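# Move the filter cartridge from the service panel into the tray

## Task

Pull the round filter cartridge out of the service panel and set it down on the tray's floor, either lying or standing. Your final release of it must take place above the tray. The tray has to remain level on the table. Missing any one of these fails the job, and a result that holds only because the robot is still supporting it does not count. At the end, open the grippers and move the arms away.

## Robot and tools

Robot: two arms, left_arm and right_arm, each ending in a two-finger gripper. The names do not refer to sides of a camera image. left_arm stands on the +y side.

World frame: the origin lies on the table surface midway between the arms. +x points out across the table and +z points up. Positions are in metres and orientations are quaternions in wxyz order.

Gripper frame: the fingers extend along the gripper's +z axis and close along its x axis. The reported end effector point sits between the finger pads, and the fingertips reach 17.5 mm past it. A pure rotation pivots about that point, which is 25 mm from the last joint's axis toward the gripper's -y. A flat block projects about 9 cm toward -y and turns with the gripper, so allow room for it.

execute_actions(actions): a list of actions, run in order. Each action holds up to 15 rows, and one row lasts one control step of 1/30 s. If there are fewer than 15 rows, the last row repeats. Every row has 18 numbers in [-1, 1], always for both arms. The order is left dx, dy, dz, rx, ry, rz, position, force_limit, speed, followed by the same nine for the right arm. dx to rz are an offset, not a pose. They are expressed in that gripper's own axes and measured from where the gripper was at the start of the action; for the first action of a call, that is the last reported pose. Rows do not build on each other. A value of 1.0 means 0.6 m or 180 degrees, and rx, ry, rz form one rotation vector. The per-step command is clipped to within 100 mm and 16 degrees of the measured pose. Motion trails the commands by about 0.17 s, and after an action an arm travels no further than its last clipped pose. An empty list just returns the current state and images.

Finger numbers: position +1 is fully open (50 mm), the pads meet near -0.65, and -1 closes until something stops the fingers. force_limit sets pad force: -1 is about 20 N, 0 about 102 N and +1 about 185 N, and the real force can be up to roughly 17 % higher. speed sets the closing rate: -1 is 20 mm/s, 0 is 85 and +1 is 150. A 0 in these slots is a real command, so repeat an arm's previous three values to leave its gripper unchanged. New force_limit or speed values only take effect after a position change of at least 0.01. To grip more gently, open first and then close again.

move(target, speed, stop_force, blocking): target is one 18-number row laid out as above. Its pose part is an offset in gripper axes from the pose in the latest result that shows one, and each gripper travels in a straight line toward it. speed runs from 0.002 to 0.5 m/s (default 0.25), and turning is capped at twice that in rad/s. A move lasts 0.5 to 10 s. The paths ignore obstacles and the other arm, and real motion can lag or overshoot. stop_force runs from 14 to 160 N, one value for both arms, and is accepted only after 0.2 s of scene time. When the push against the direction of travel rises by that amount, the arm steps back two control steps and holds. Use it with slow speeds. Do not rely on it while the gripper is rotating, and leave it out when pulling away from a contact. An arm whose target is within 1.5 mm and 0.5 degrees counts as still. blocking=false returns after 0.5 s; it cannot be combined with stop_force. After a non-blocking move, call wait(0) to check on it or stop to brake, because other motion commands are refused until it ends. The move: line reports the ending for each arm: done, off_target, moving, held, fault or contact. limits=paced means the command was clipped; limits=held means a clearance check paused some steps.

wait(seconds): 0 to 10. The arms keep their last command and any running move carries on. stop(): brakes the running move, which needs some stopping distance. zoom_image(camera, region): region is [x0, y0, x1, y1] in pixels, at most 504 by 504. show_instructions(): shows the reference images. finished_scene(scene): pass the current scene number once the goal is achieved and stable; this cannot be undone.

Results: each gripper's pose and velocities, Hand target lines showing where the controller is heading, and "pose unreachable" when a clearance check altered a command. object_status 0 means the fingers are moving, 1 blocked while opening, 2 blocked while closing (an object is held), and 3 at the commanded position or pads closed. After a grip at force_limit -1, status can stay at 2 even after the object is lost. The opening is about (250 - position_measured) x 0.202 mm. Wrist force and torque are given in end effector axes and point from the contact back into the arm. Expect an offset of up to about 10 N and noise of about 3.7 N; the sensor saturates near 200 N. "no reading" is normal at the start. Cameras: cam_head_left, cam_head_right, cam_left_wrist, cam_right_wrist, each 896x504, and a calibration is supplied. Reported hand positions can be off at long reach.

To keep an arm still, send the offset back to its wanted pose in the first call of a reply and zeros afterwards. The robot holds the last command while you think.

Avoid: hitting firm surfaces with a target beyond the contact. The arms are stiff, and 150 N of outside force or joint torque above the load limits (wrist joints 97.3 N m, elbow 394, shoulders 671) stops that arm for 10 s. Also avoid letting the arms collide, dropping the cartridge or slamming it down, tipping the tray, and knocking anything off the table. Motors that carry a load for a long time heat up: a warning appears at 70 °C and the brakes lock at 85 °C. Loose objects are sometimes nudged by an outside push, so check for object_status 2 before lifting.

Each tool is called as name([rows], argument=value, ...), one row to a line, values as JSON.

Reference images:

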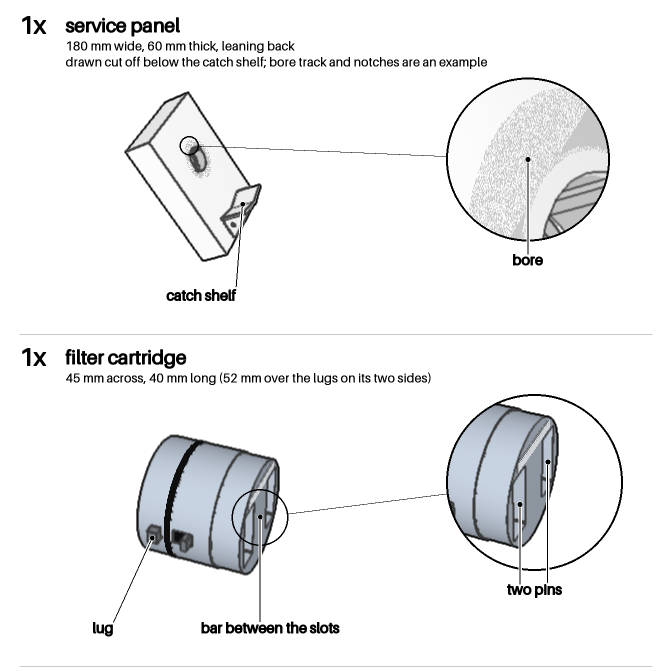

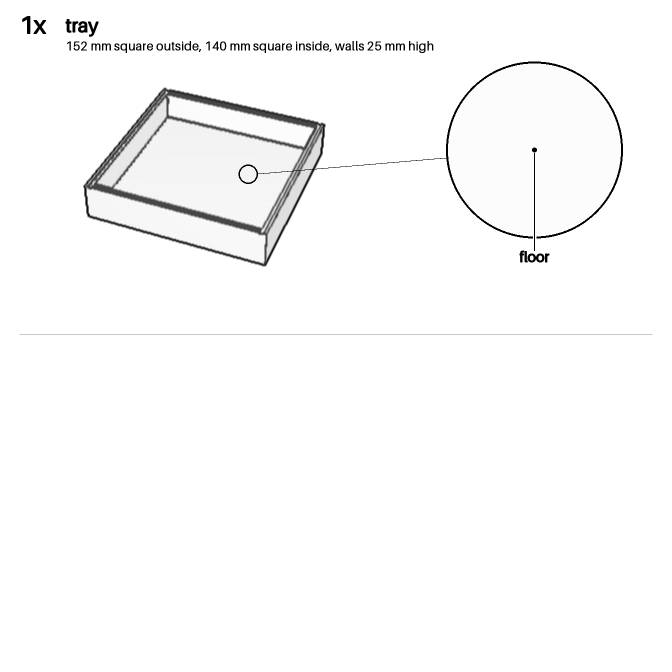

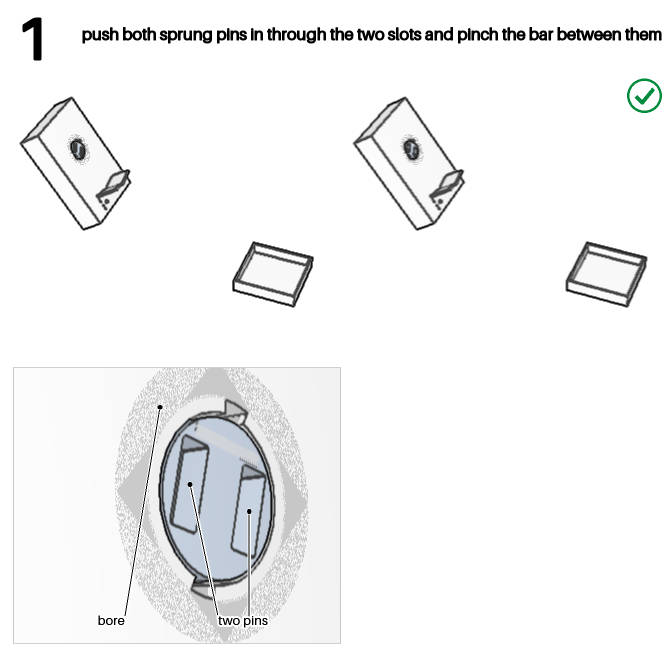

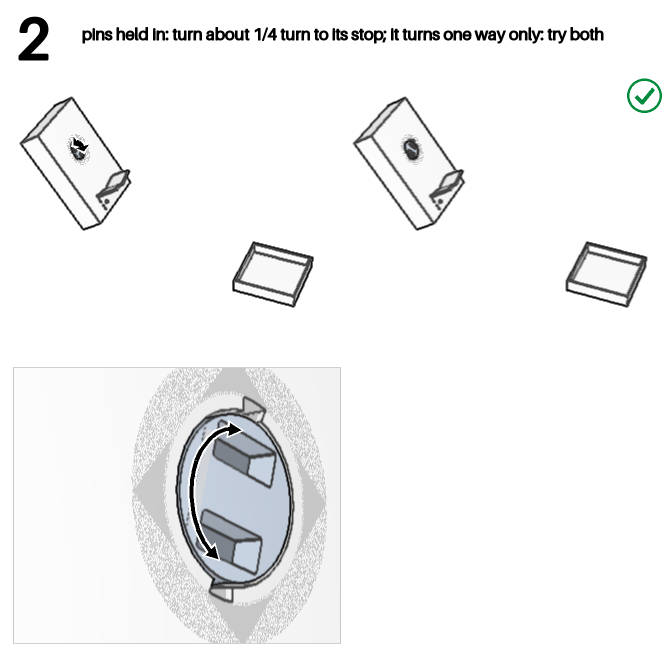

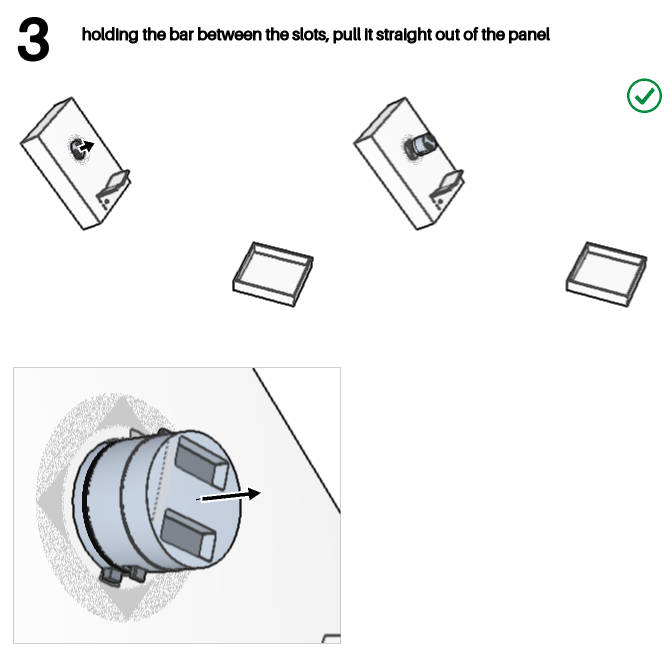

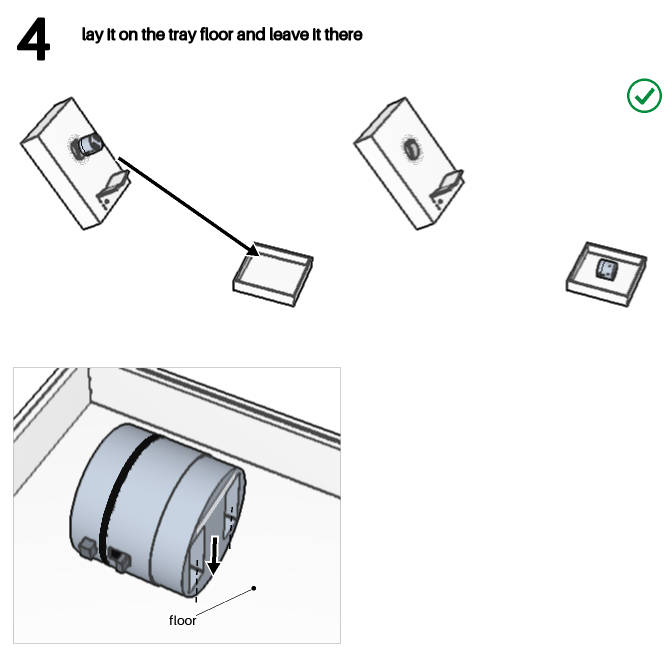

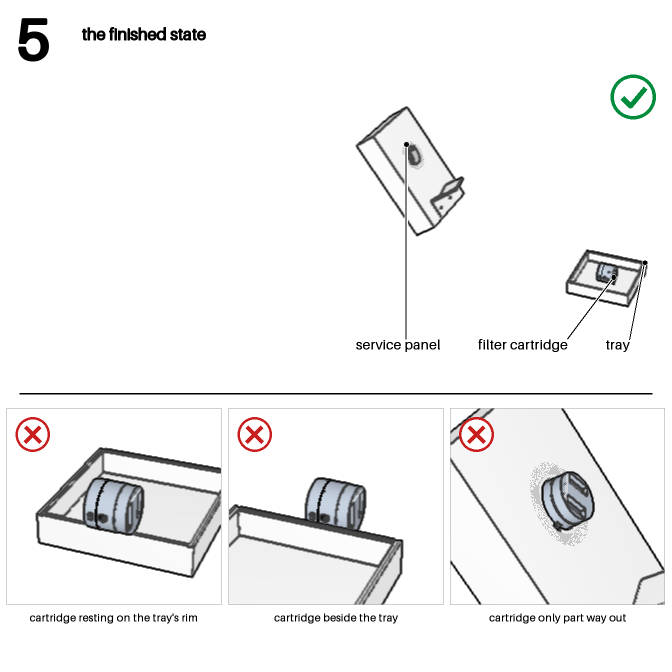

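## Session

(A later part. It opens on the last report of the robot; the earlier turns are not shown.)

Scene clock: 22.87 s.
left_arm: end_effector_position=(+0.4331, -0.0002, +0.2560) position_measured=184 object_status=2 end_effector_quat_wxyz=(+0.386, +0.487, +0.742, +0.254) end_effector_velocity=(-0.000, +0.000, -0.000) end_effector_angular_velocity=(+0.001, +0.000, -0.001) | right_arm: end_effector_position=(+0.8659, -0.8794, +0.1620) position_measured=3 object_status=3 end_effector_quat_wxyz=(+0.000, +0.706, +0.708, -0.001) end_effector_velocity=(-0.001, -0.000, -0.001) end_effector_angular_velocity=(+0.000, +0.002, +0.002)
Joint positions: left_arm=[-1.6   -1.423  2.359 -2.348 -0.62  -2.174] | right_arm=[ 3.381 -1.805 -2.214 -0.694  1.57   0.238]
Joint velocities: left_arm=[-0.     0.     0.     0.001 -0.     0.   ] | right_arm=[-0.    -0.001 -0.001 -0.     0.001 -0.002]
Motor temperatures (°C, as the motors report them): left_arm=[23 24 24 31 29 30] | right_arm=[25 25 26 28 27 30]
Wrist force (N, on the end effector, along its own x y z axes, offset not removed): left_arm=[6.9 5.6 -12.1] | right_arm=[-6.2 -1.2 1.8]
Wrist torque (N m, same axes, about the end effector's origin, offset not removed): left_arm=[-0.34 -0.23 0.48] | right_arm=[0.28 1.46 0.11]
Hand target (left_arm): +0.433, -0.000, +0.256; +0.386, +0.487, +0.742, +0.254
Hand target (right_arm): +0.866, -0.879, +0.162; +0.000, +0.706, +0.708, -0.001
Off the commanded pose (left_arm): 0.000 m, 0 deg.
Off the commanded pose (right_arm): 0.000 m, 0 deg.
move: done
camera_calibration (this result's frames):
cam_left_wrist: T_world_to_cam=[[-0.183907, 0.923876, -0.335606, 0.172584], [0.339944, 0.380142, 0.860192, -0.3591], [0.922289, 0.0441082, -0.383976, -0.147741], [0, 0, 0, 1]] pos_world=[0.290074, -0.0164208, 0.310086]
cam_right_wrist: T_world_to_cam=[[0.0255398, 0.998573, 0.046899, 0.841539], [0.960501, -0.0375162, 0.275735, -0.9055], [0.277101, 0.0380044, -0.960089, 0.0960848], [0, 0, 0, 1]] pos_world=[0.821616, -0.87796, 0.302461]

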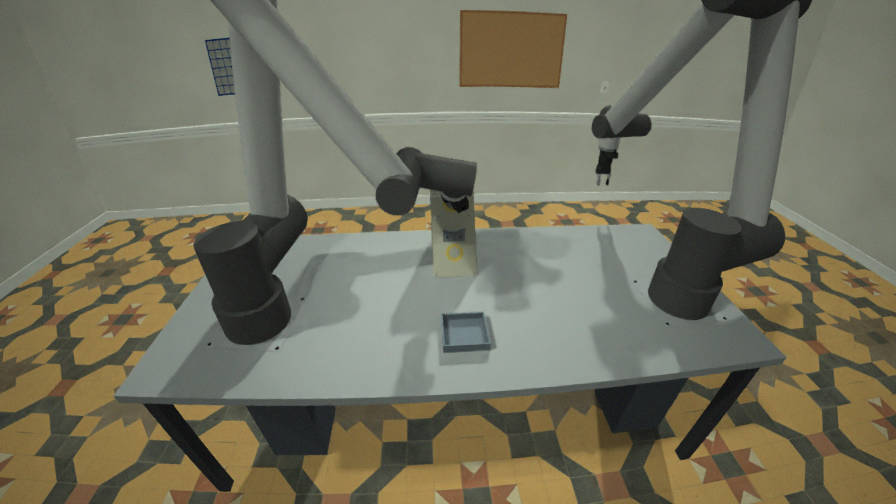

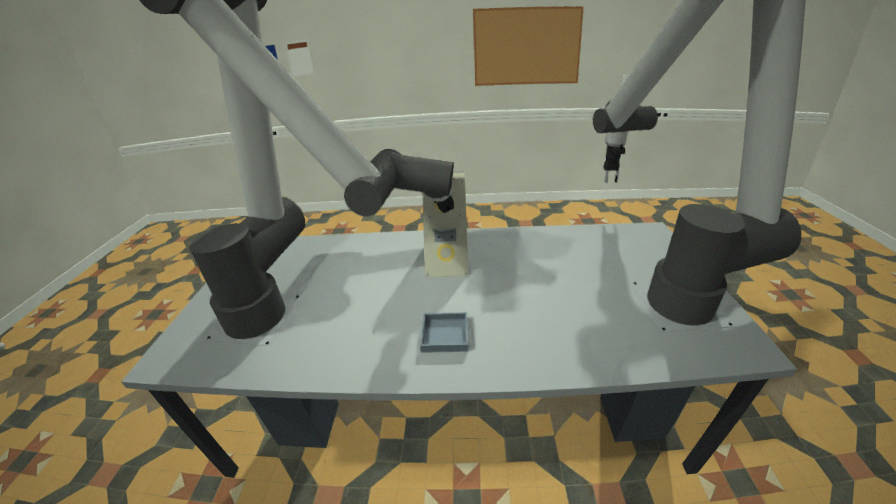

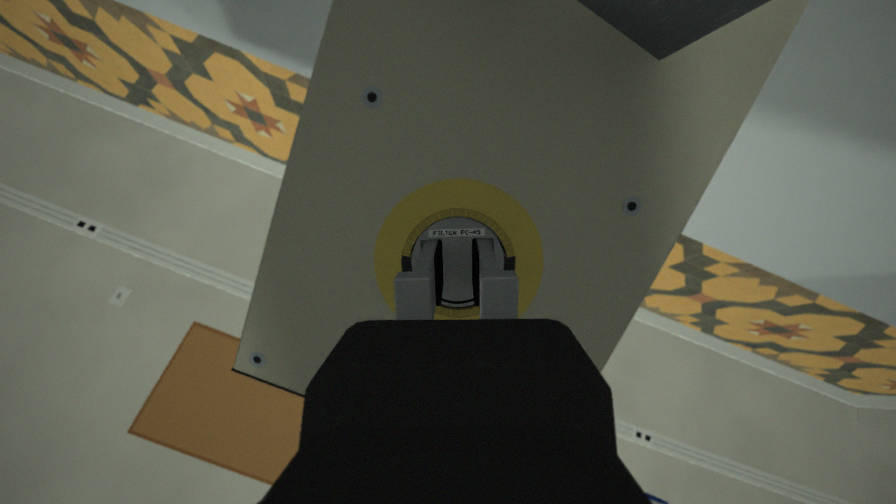

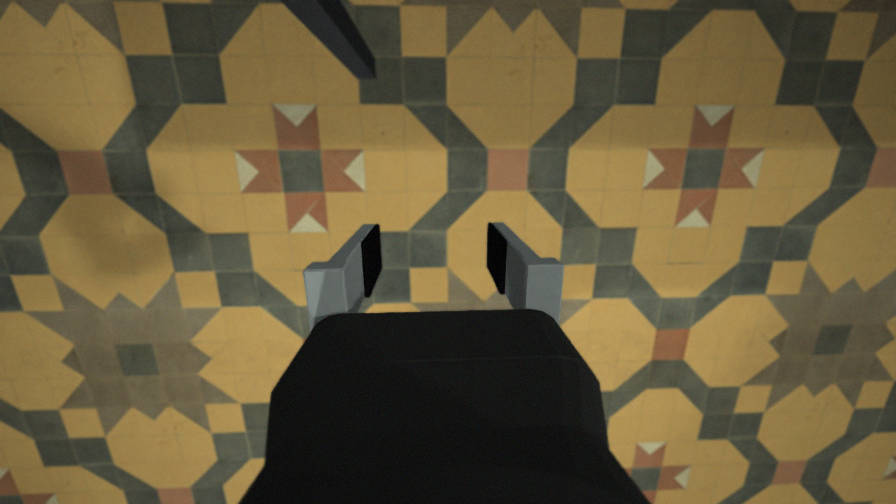

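move(target=[0.0006,0,-0.03,0,0,0.004,-0.98,0.1,-1,0,0,0,0,0,0,1,0,0], speed=0.012, stop_force=60)

Scene clock: 24.77 s.
left_arm: end_effector_position=(+0.4184, +0.0001, +0.2661) position_measured=186 object_status=2 end_effector_quat_wxyz=(+0.384, +0.491, +0.739, +0.256) end_effector_velocity=(-0.002, +0.000, +0.001) end_effector_angular_velocity=(+0.002, +0.000, -0.001) | right_arm: end_effector_position=(+0.8659, -0.8794, +0.1620) position_measured=3 object_status=3 end_effector_quat_wxyz=(+0.000, +0.706, +0.708, -0.001) end_effector_velocity=(+0.001, +0.000, +0.001) end_effector_angular_velocity=(+0.000, -0.002, -0.001)
Joint positions: left_arm=[-1.62  -1.444  2.352 -2.292 -0.623 -2.196] | right_arm=[ 3.381 -1.805 -2.214 -0.694  1.57   0.238]
Joint velocities: left_arm=[-0.002 -0.001 -0.001  0.006 -0.001 -0.002] | right_arm=[-0.     0.001  0.001  0.    -0.     0.001]
Motor temperatures (°C, as the motors report them): left_arm=[23 24 24 31 29 30] | right_arm=[25 25 26 28 27 30]
Wrist force (N, on the end effector, along its own x y z axes, offset not removed): left_arm=[2.0 -0.4 1.4] | right_arm=[-4.8 -3.3 1.8]
Wrist torque (N m, same axes, about the end effector's origin, offset not removed): left_arm=[-0.26 -0.51 0.62] | right_arm=[-0.14 1.09 -0.04]
Hand target (left_arm): +0.418, +0.000, +0.266; +0.384, +0.491, +0.739, +0.256
Hand target (right_arm): +0.866, -0.879, +0.162; +0.000, +0.706, +0.708, -0.001
Off the commanded pose (left_arm): 0.000 m, 0 deg.
Off the commanded pose (right_arm): 0.000 m, 0 deg.
move: done
camera_calibration (this result's frames):
cam_left_wrist: T_world_to_cam=[[-0.177315, 0.928557, -0.326099, 0.16768], [0.34266, 0.368866, 0.864015, -0.365035], [0.922574, 0.0414616, -0.383585, -0.130518], [0, 0, 0, 1]] pos_world=[0.275228, -0.01564, 0.320011]
cam_right_wrist: T_world_to_cam=[[0.0255398, 0.998573, 0.046899, 0.841539], [0.960501, -0.0375162, 0.275735, -0.9055], [0.277101, 0.0380043, -0.960089, 0.0960848], [0, 0, 0, 1]] pos_world=[0.821616, -0.87796, 0.302461]

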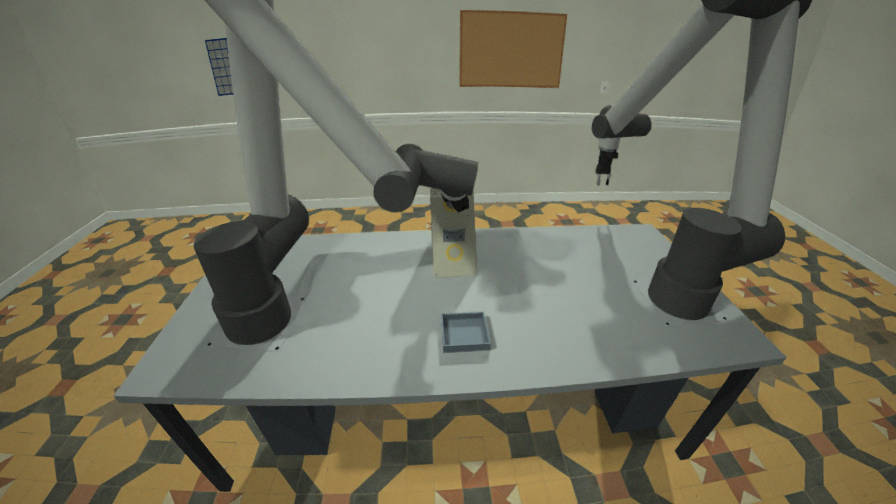

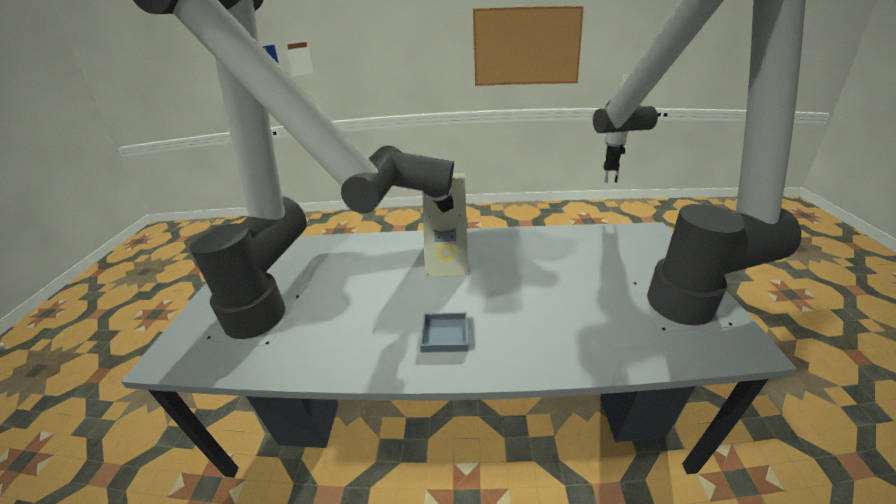

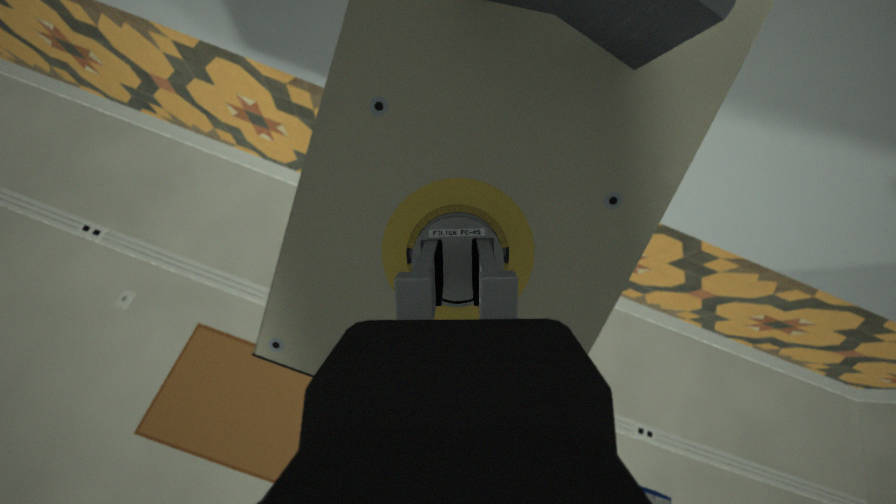

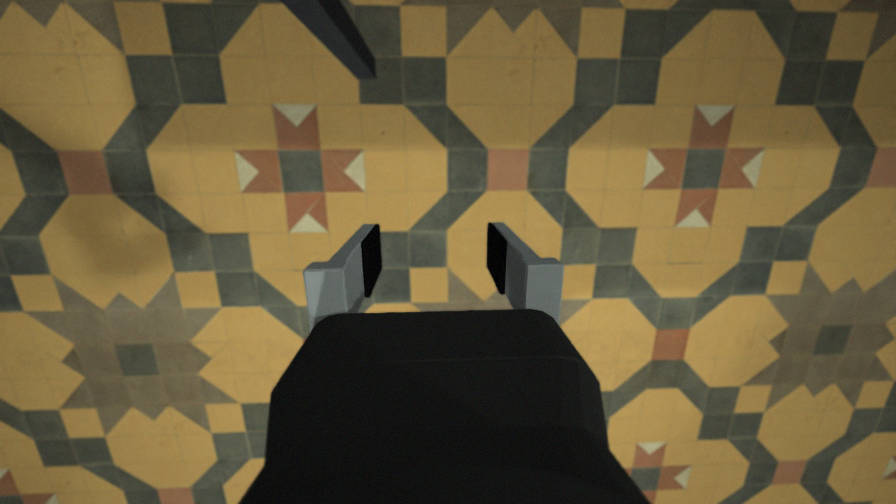

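move(target=[0,0,-0.1,0,0,0,-0.98,0.1,-1,0,0,0,0,0,0,1,0,0], speed=0.04)

move(target=[0.216,-0.5725,-0.467,0.282,0.118,0,-0.98,0.1,-1,0,0,0,0,0,0,1,0,0])

Scene clock: 27.20 s.
left_arm: end_effector_position=(+0.3693, +0.0001, +0.3003) position_measured=186 object_status=2 end_effector_quat_wxyz=(+0.384, +0.491, +0.739, +0.256) end_effector_velocity=(-0.001, +0.000, +0.001) end_effector_angular_velocity=(+0.000, -0.000, +0.000) | right_arm: end_effector_position=(+0.8659, -0.8794, +0.1620) position_measured=3 object_status=3 end_effector_quat_wxyz=(+0.000, +0.706, +0.708, -0.001) end_effector_velocity=(-0.000, -0.000, -0.000) end_effector_angular_velocity=(-0.000, +0.000, +0.001)
Joint positions: left_arm=[-1.688 -1.505  2.322 -2.11  -0.639 -2.308] | right_arm=[ 3.381 -1.805 -2.214 -0.694  1.57   0.238]
Joint velocities: left_arm=[-0.001 -0.002 -0.001  0.005 -0.001 -0.003] | right_arm=[ 0.    -0.    -0.     0.    -0.    -0.001]
Motor temperatures (°C, as the motors report them): left_arm=[23 24 24 31 29 30] | right_arm=[25 25 26 28 27 30]
Wrist force (N, on the end effector, along its own x y z axes, offset not removed): left_arm=[3.1 -1.3 -0.6] | right_arm=[-8.3 -1.8 0.2]
Wrist torque (N m, same axes, about the end effector's origin, offset not removed): left_arm=[-0.41 -0.81 0.61] | right_arm=[0.10 1.80 0.17]
Hand target (left_arm): +0.369, +0.000, +0.300; +0.384, +0.491, +0.739, +0.256
Hand target (right_arm): +0.866, -0.879, +0.162; +0.000, +0.706, +0.708, -0.001
Off the commanded pose (left_arm): 0.000 m, 0 deg.
Off the commanded pose (right_arm): 0.000 m, 0 deg.
move: done
camera_calibration (this result's frames):
cam_left_wrist: T_world_to_cam=[[-0.177446, 0.928581, -0.32596, 0.170171], [0.342709, 0.36879, 0.864028, -0.377741], [0.922531, 0.0416086, -0.383673, -0.0720801], [0, 0, 0, 1]] pos_world=[0.226148, -0.0157114, 0.354193]
cam_right_wrist: T_world_to_cam=[[0.0255399, 0.998573, 0.0468992, 0.841539], [0.960501, -0.0375164, 0.275735, -0.9055], [0.277101, 0.0380045, -0.960089, 0.0960848], [0, 0, 0, 1]] pos_world=[0.821616, -0.87796, 0.302461]

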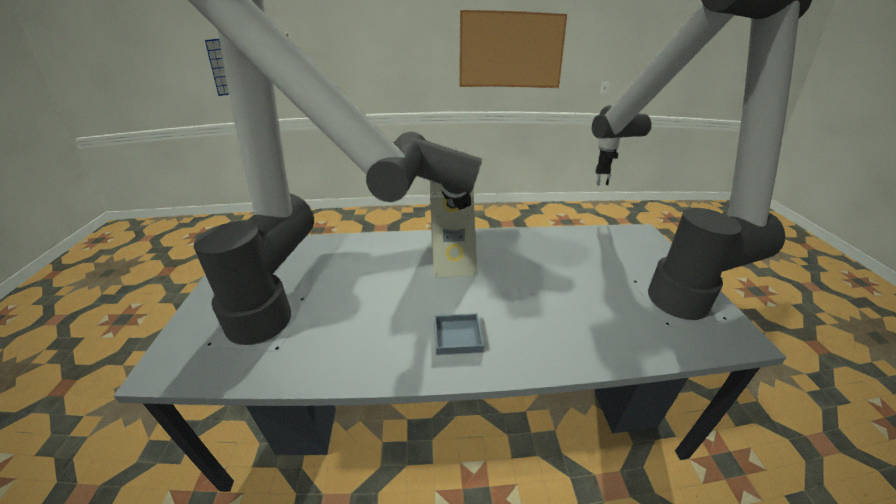

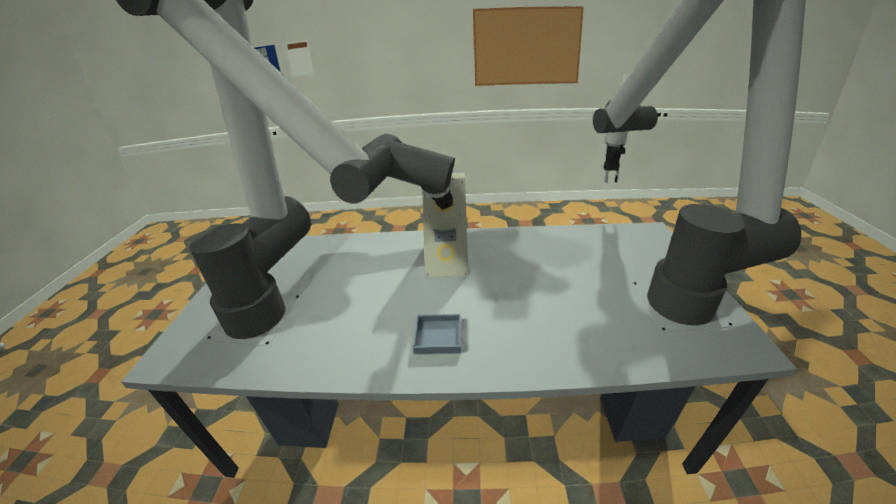

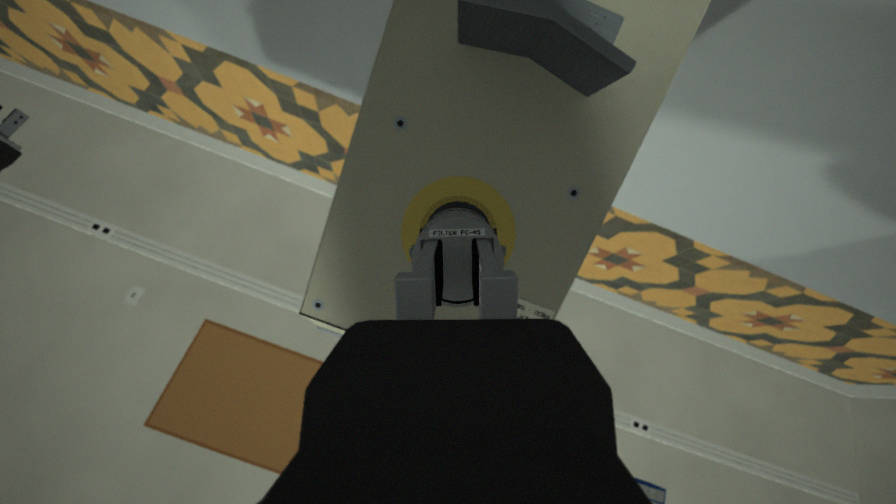

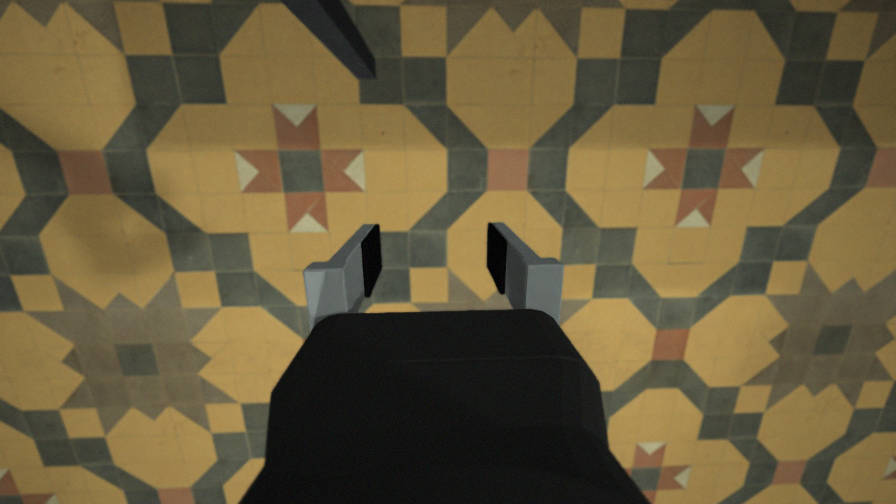

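Scene clock: 29.67 s.
left_arm: end_effector_position=(-0.0705, -0.0130, +0.1603) position_measured=186 object_status=2 end_effector_quat_wxyz=(-0.001, +0.554, +0.833, +0.000) end_effector_velocity=(-0.001, -0.000, -0.001) end_effector_angular_velocity=(-0.000, +0.001, +0.001) | right_arm: end_effector_position=(+0.8659, -0.8794, +0.1620) position_measured=3 object_status=3 end_effector_quat_wxyz=(+0.000, +0.706, +0.708, -0.001) end_effector_velocity=(-0.001, -0.000, -0.000) end_effector_angular_velocity=(-0.000, +0.001, -0.001)
Joint positions: left_arm=[-1.872 -1.43   2.344 -2.484 -1.572 -2.351] | right_arm=[ 3.381 -1.805 -2.214 -0.694  1.57   0.238]
Joint velocities: left_arm=[-0.     0.001  0.001 -0.003 -0.001 -0.001] | right_arm=[-0.     0.    -0.001  0.    -0.     0.   ]
Motor temperatures (°C, as the motors report them): left_arm=[23 24 24 31 29 30] | right_arm=[25 25 26 28 27 30]
Wrist force (N, on the end effector, along its own x y z axes, offset not removed): left_arm=[0.1 0.6 -2.1] | right_arm=[-2.7 0.6 4.4]
Wrist torque (N m, same axes, about the end effector's origin, offset not removed): left_arm=[-0.42 -0.38 0.62] | right_arm=[0.67 0.74 -0.03]
Hand target (left_arm): -0.071, -0.013, +0.160; -0.001, +0.554, +0.833, +0.000
Hand target (right_arm): +0.866, -0.879, +0.162; +0.000, +0.706, +0.708, -0.001
Off the commanded pose (left_arm): 0.000 m, 0 deg.
Off the commanded pose (right_arm): 0.000 m, 0 deg.
move: done
camera_calibration (this result's frames):
cam_left_wrist: T_world_to_cam=[[-0.369507, 0.928308, -0.0413374, -0.000535853], [0.90419, 0.369451, 0.214351, 0.0425304], [0.214256, 0.0418271, -0.975882, 0.325472], [0, 0, 0, 1]] pos_world=[-0.108388, -0.0288291, 0.308484]
cam_right_wrist: T_world_to_cam=[[0.0255398, 0.998573, 0.0468989, 0.841539], [0.960501, -0.0375162, 0.275735, -0.9055], [0.277101, 0.0380042, -0.960089, 0.0960847], [0, 0, 0, 1]] pos_world=[0.821616, -0.87796, 0.302461]

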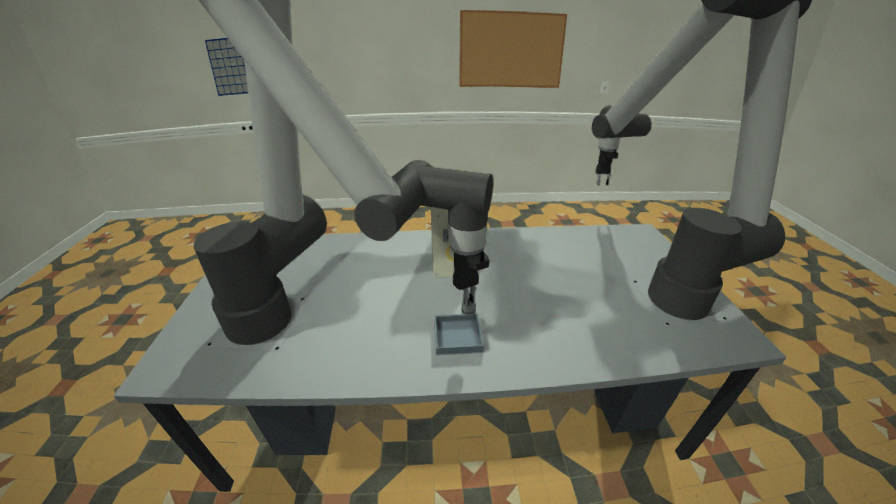

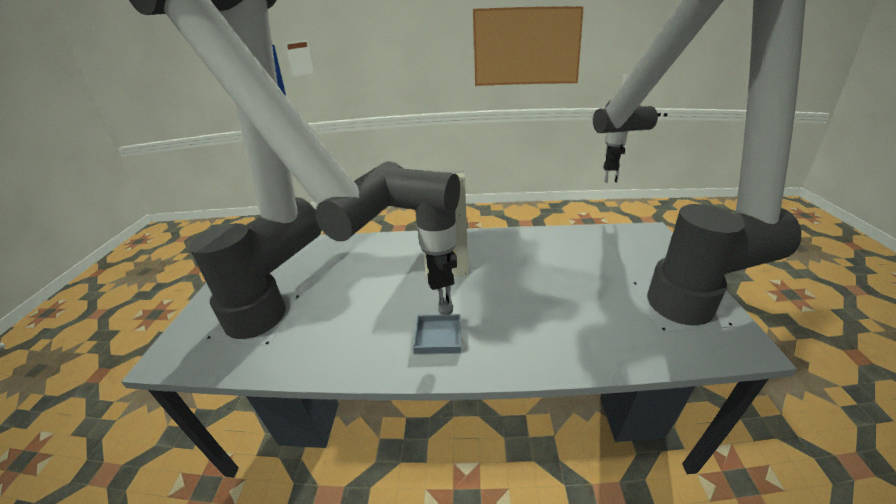

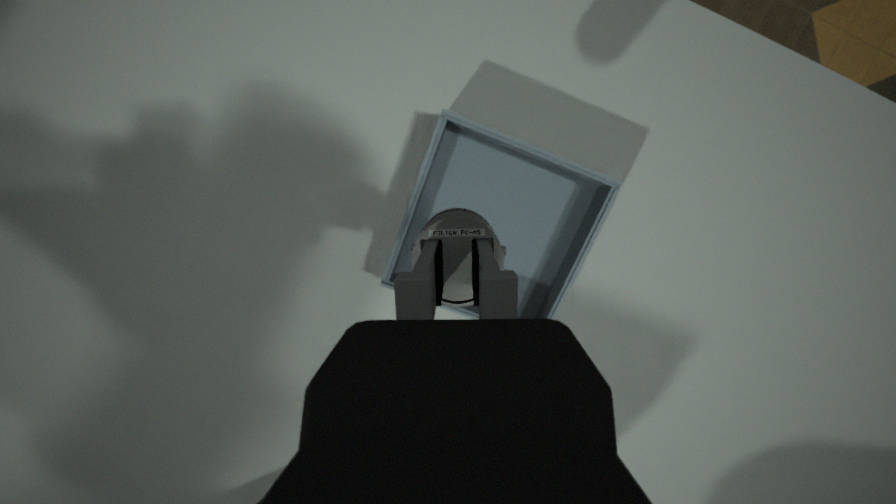

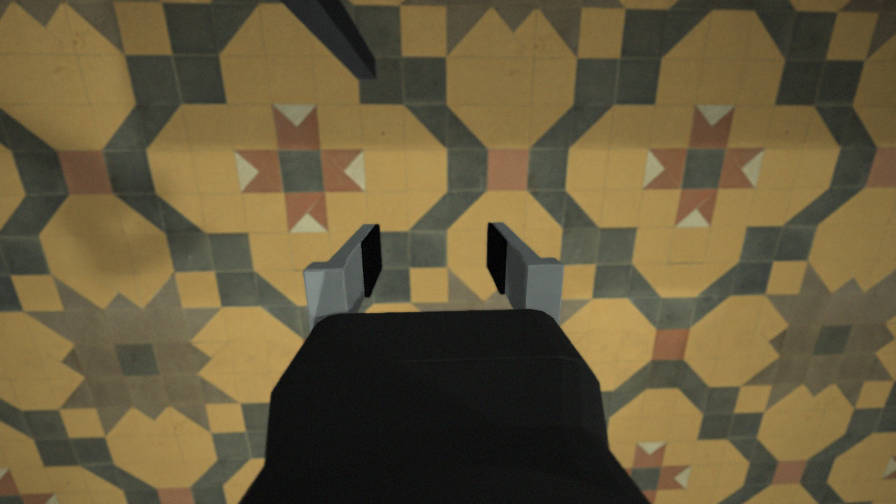

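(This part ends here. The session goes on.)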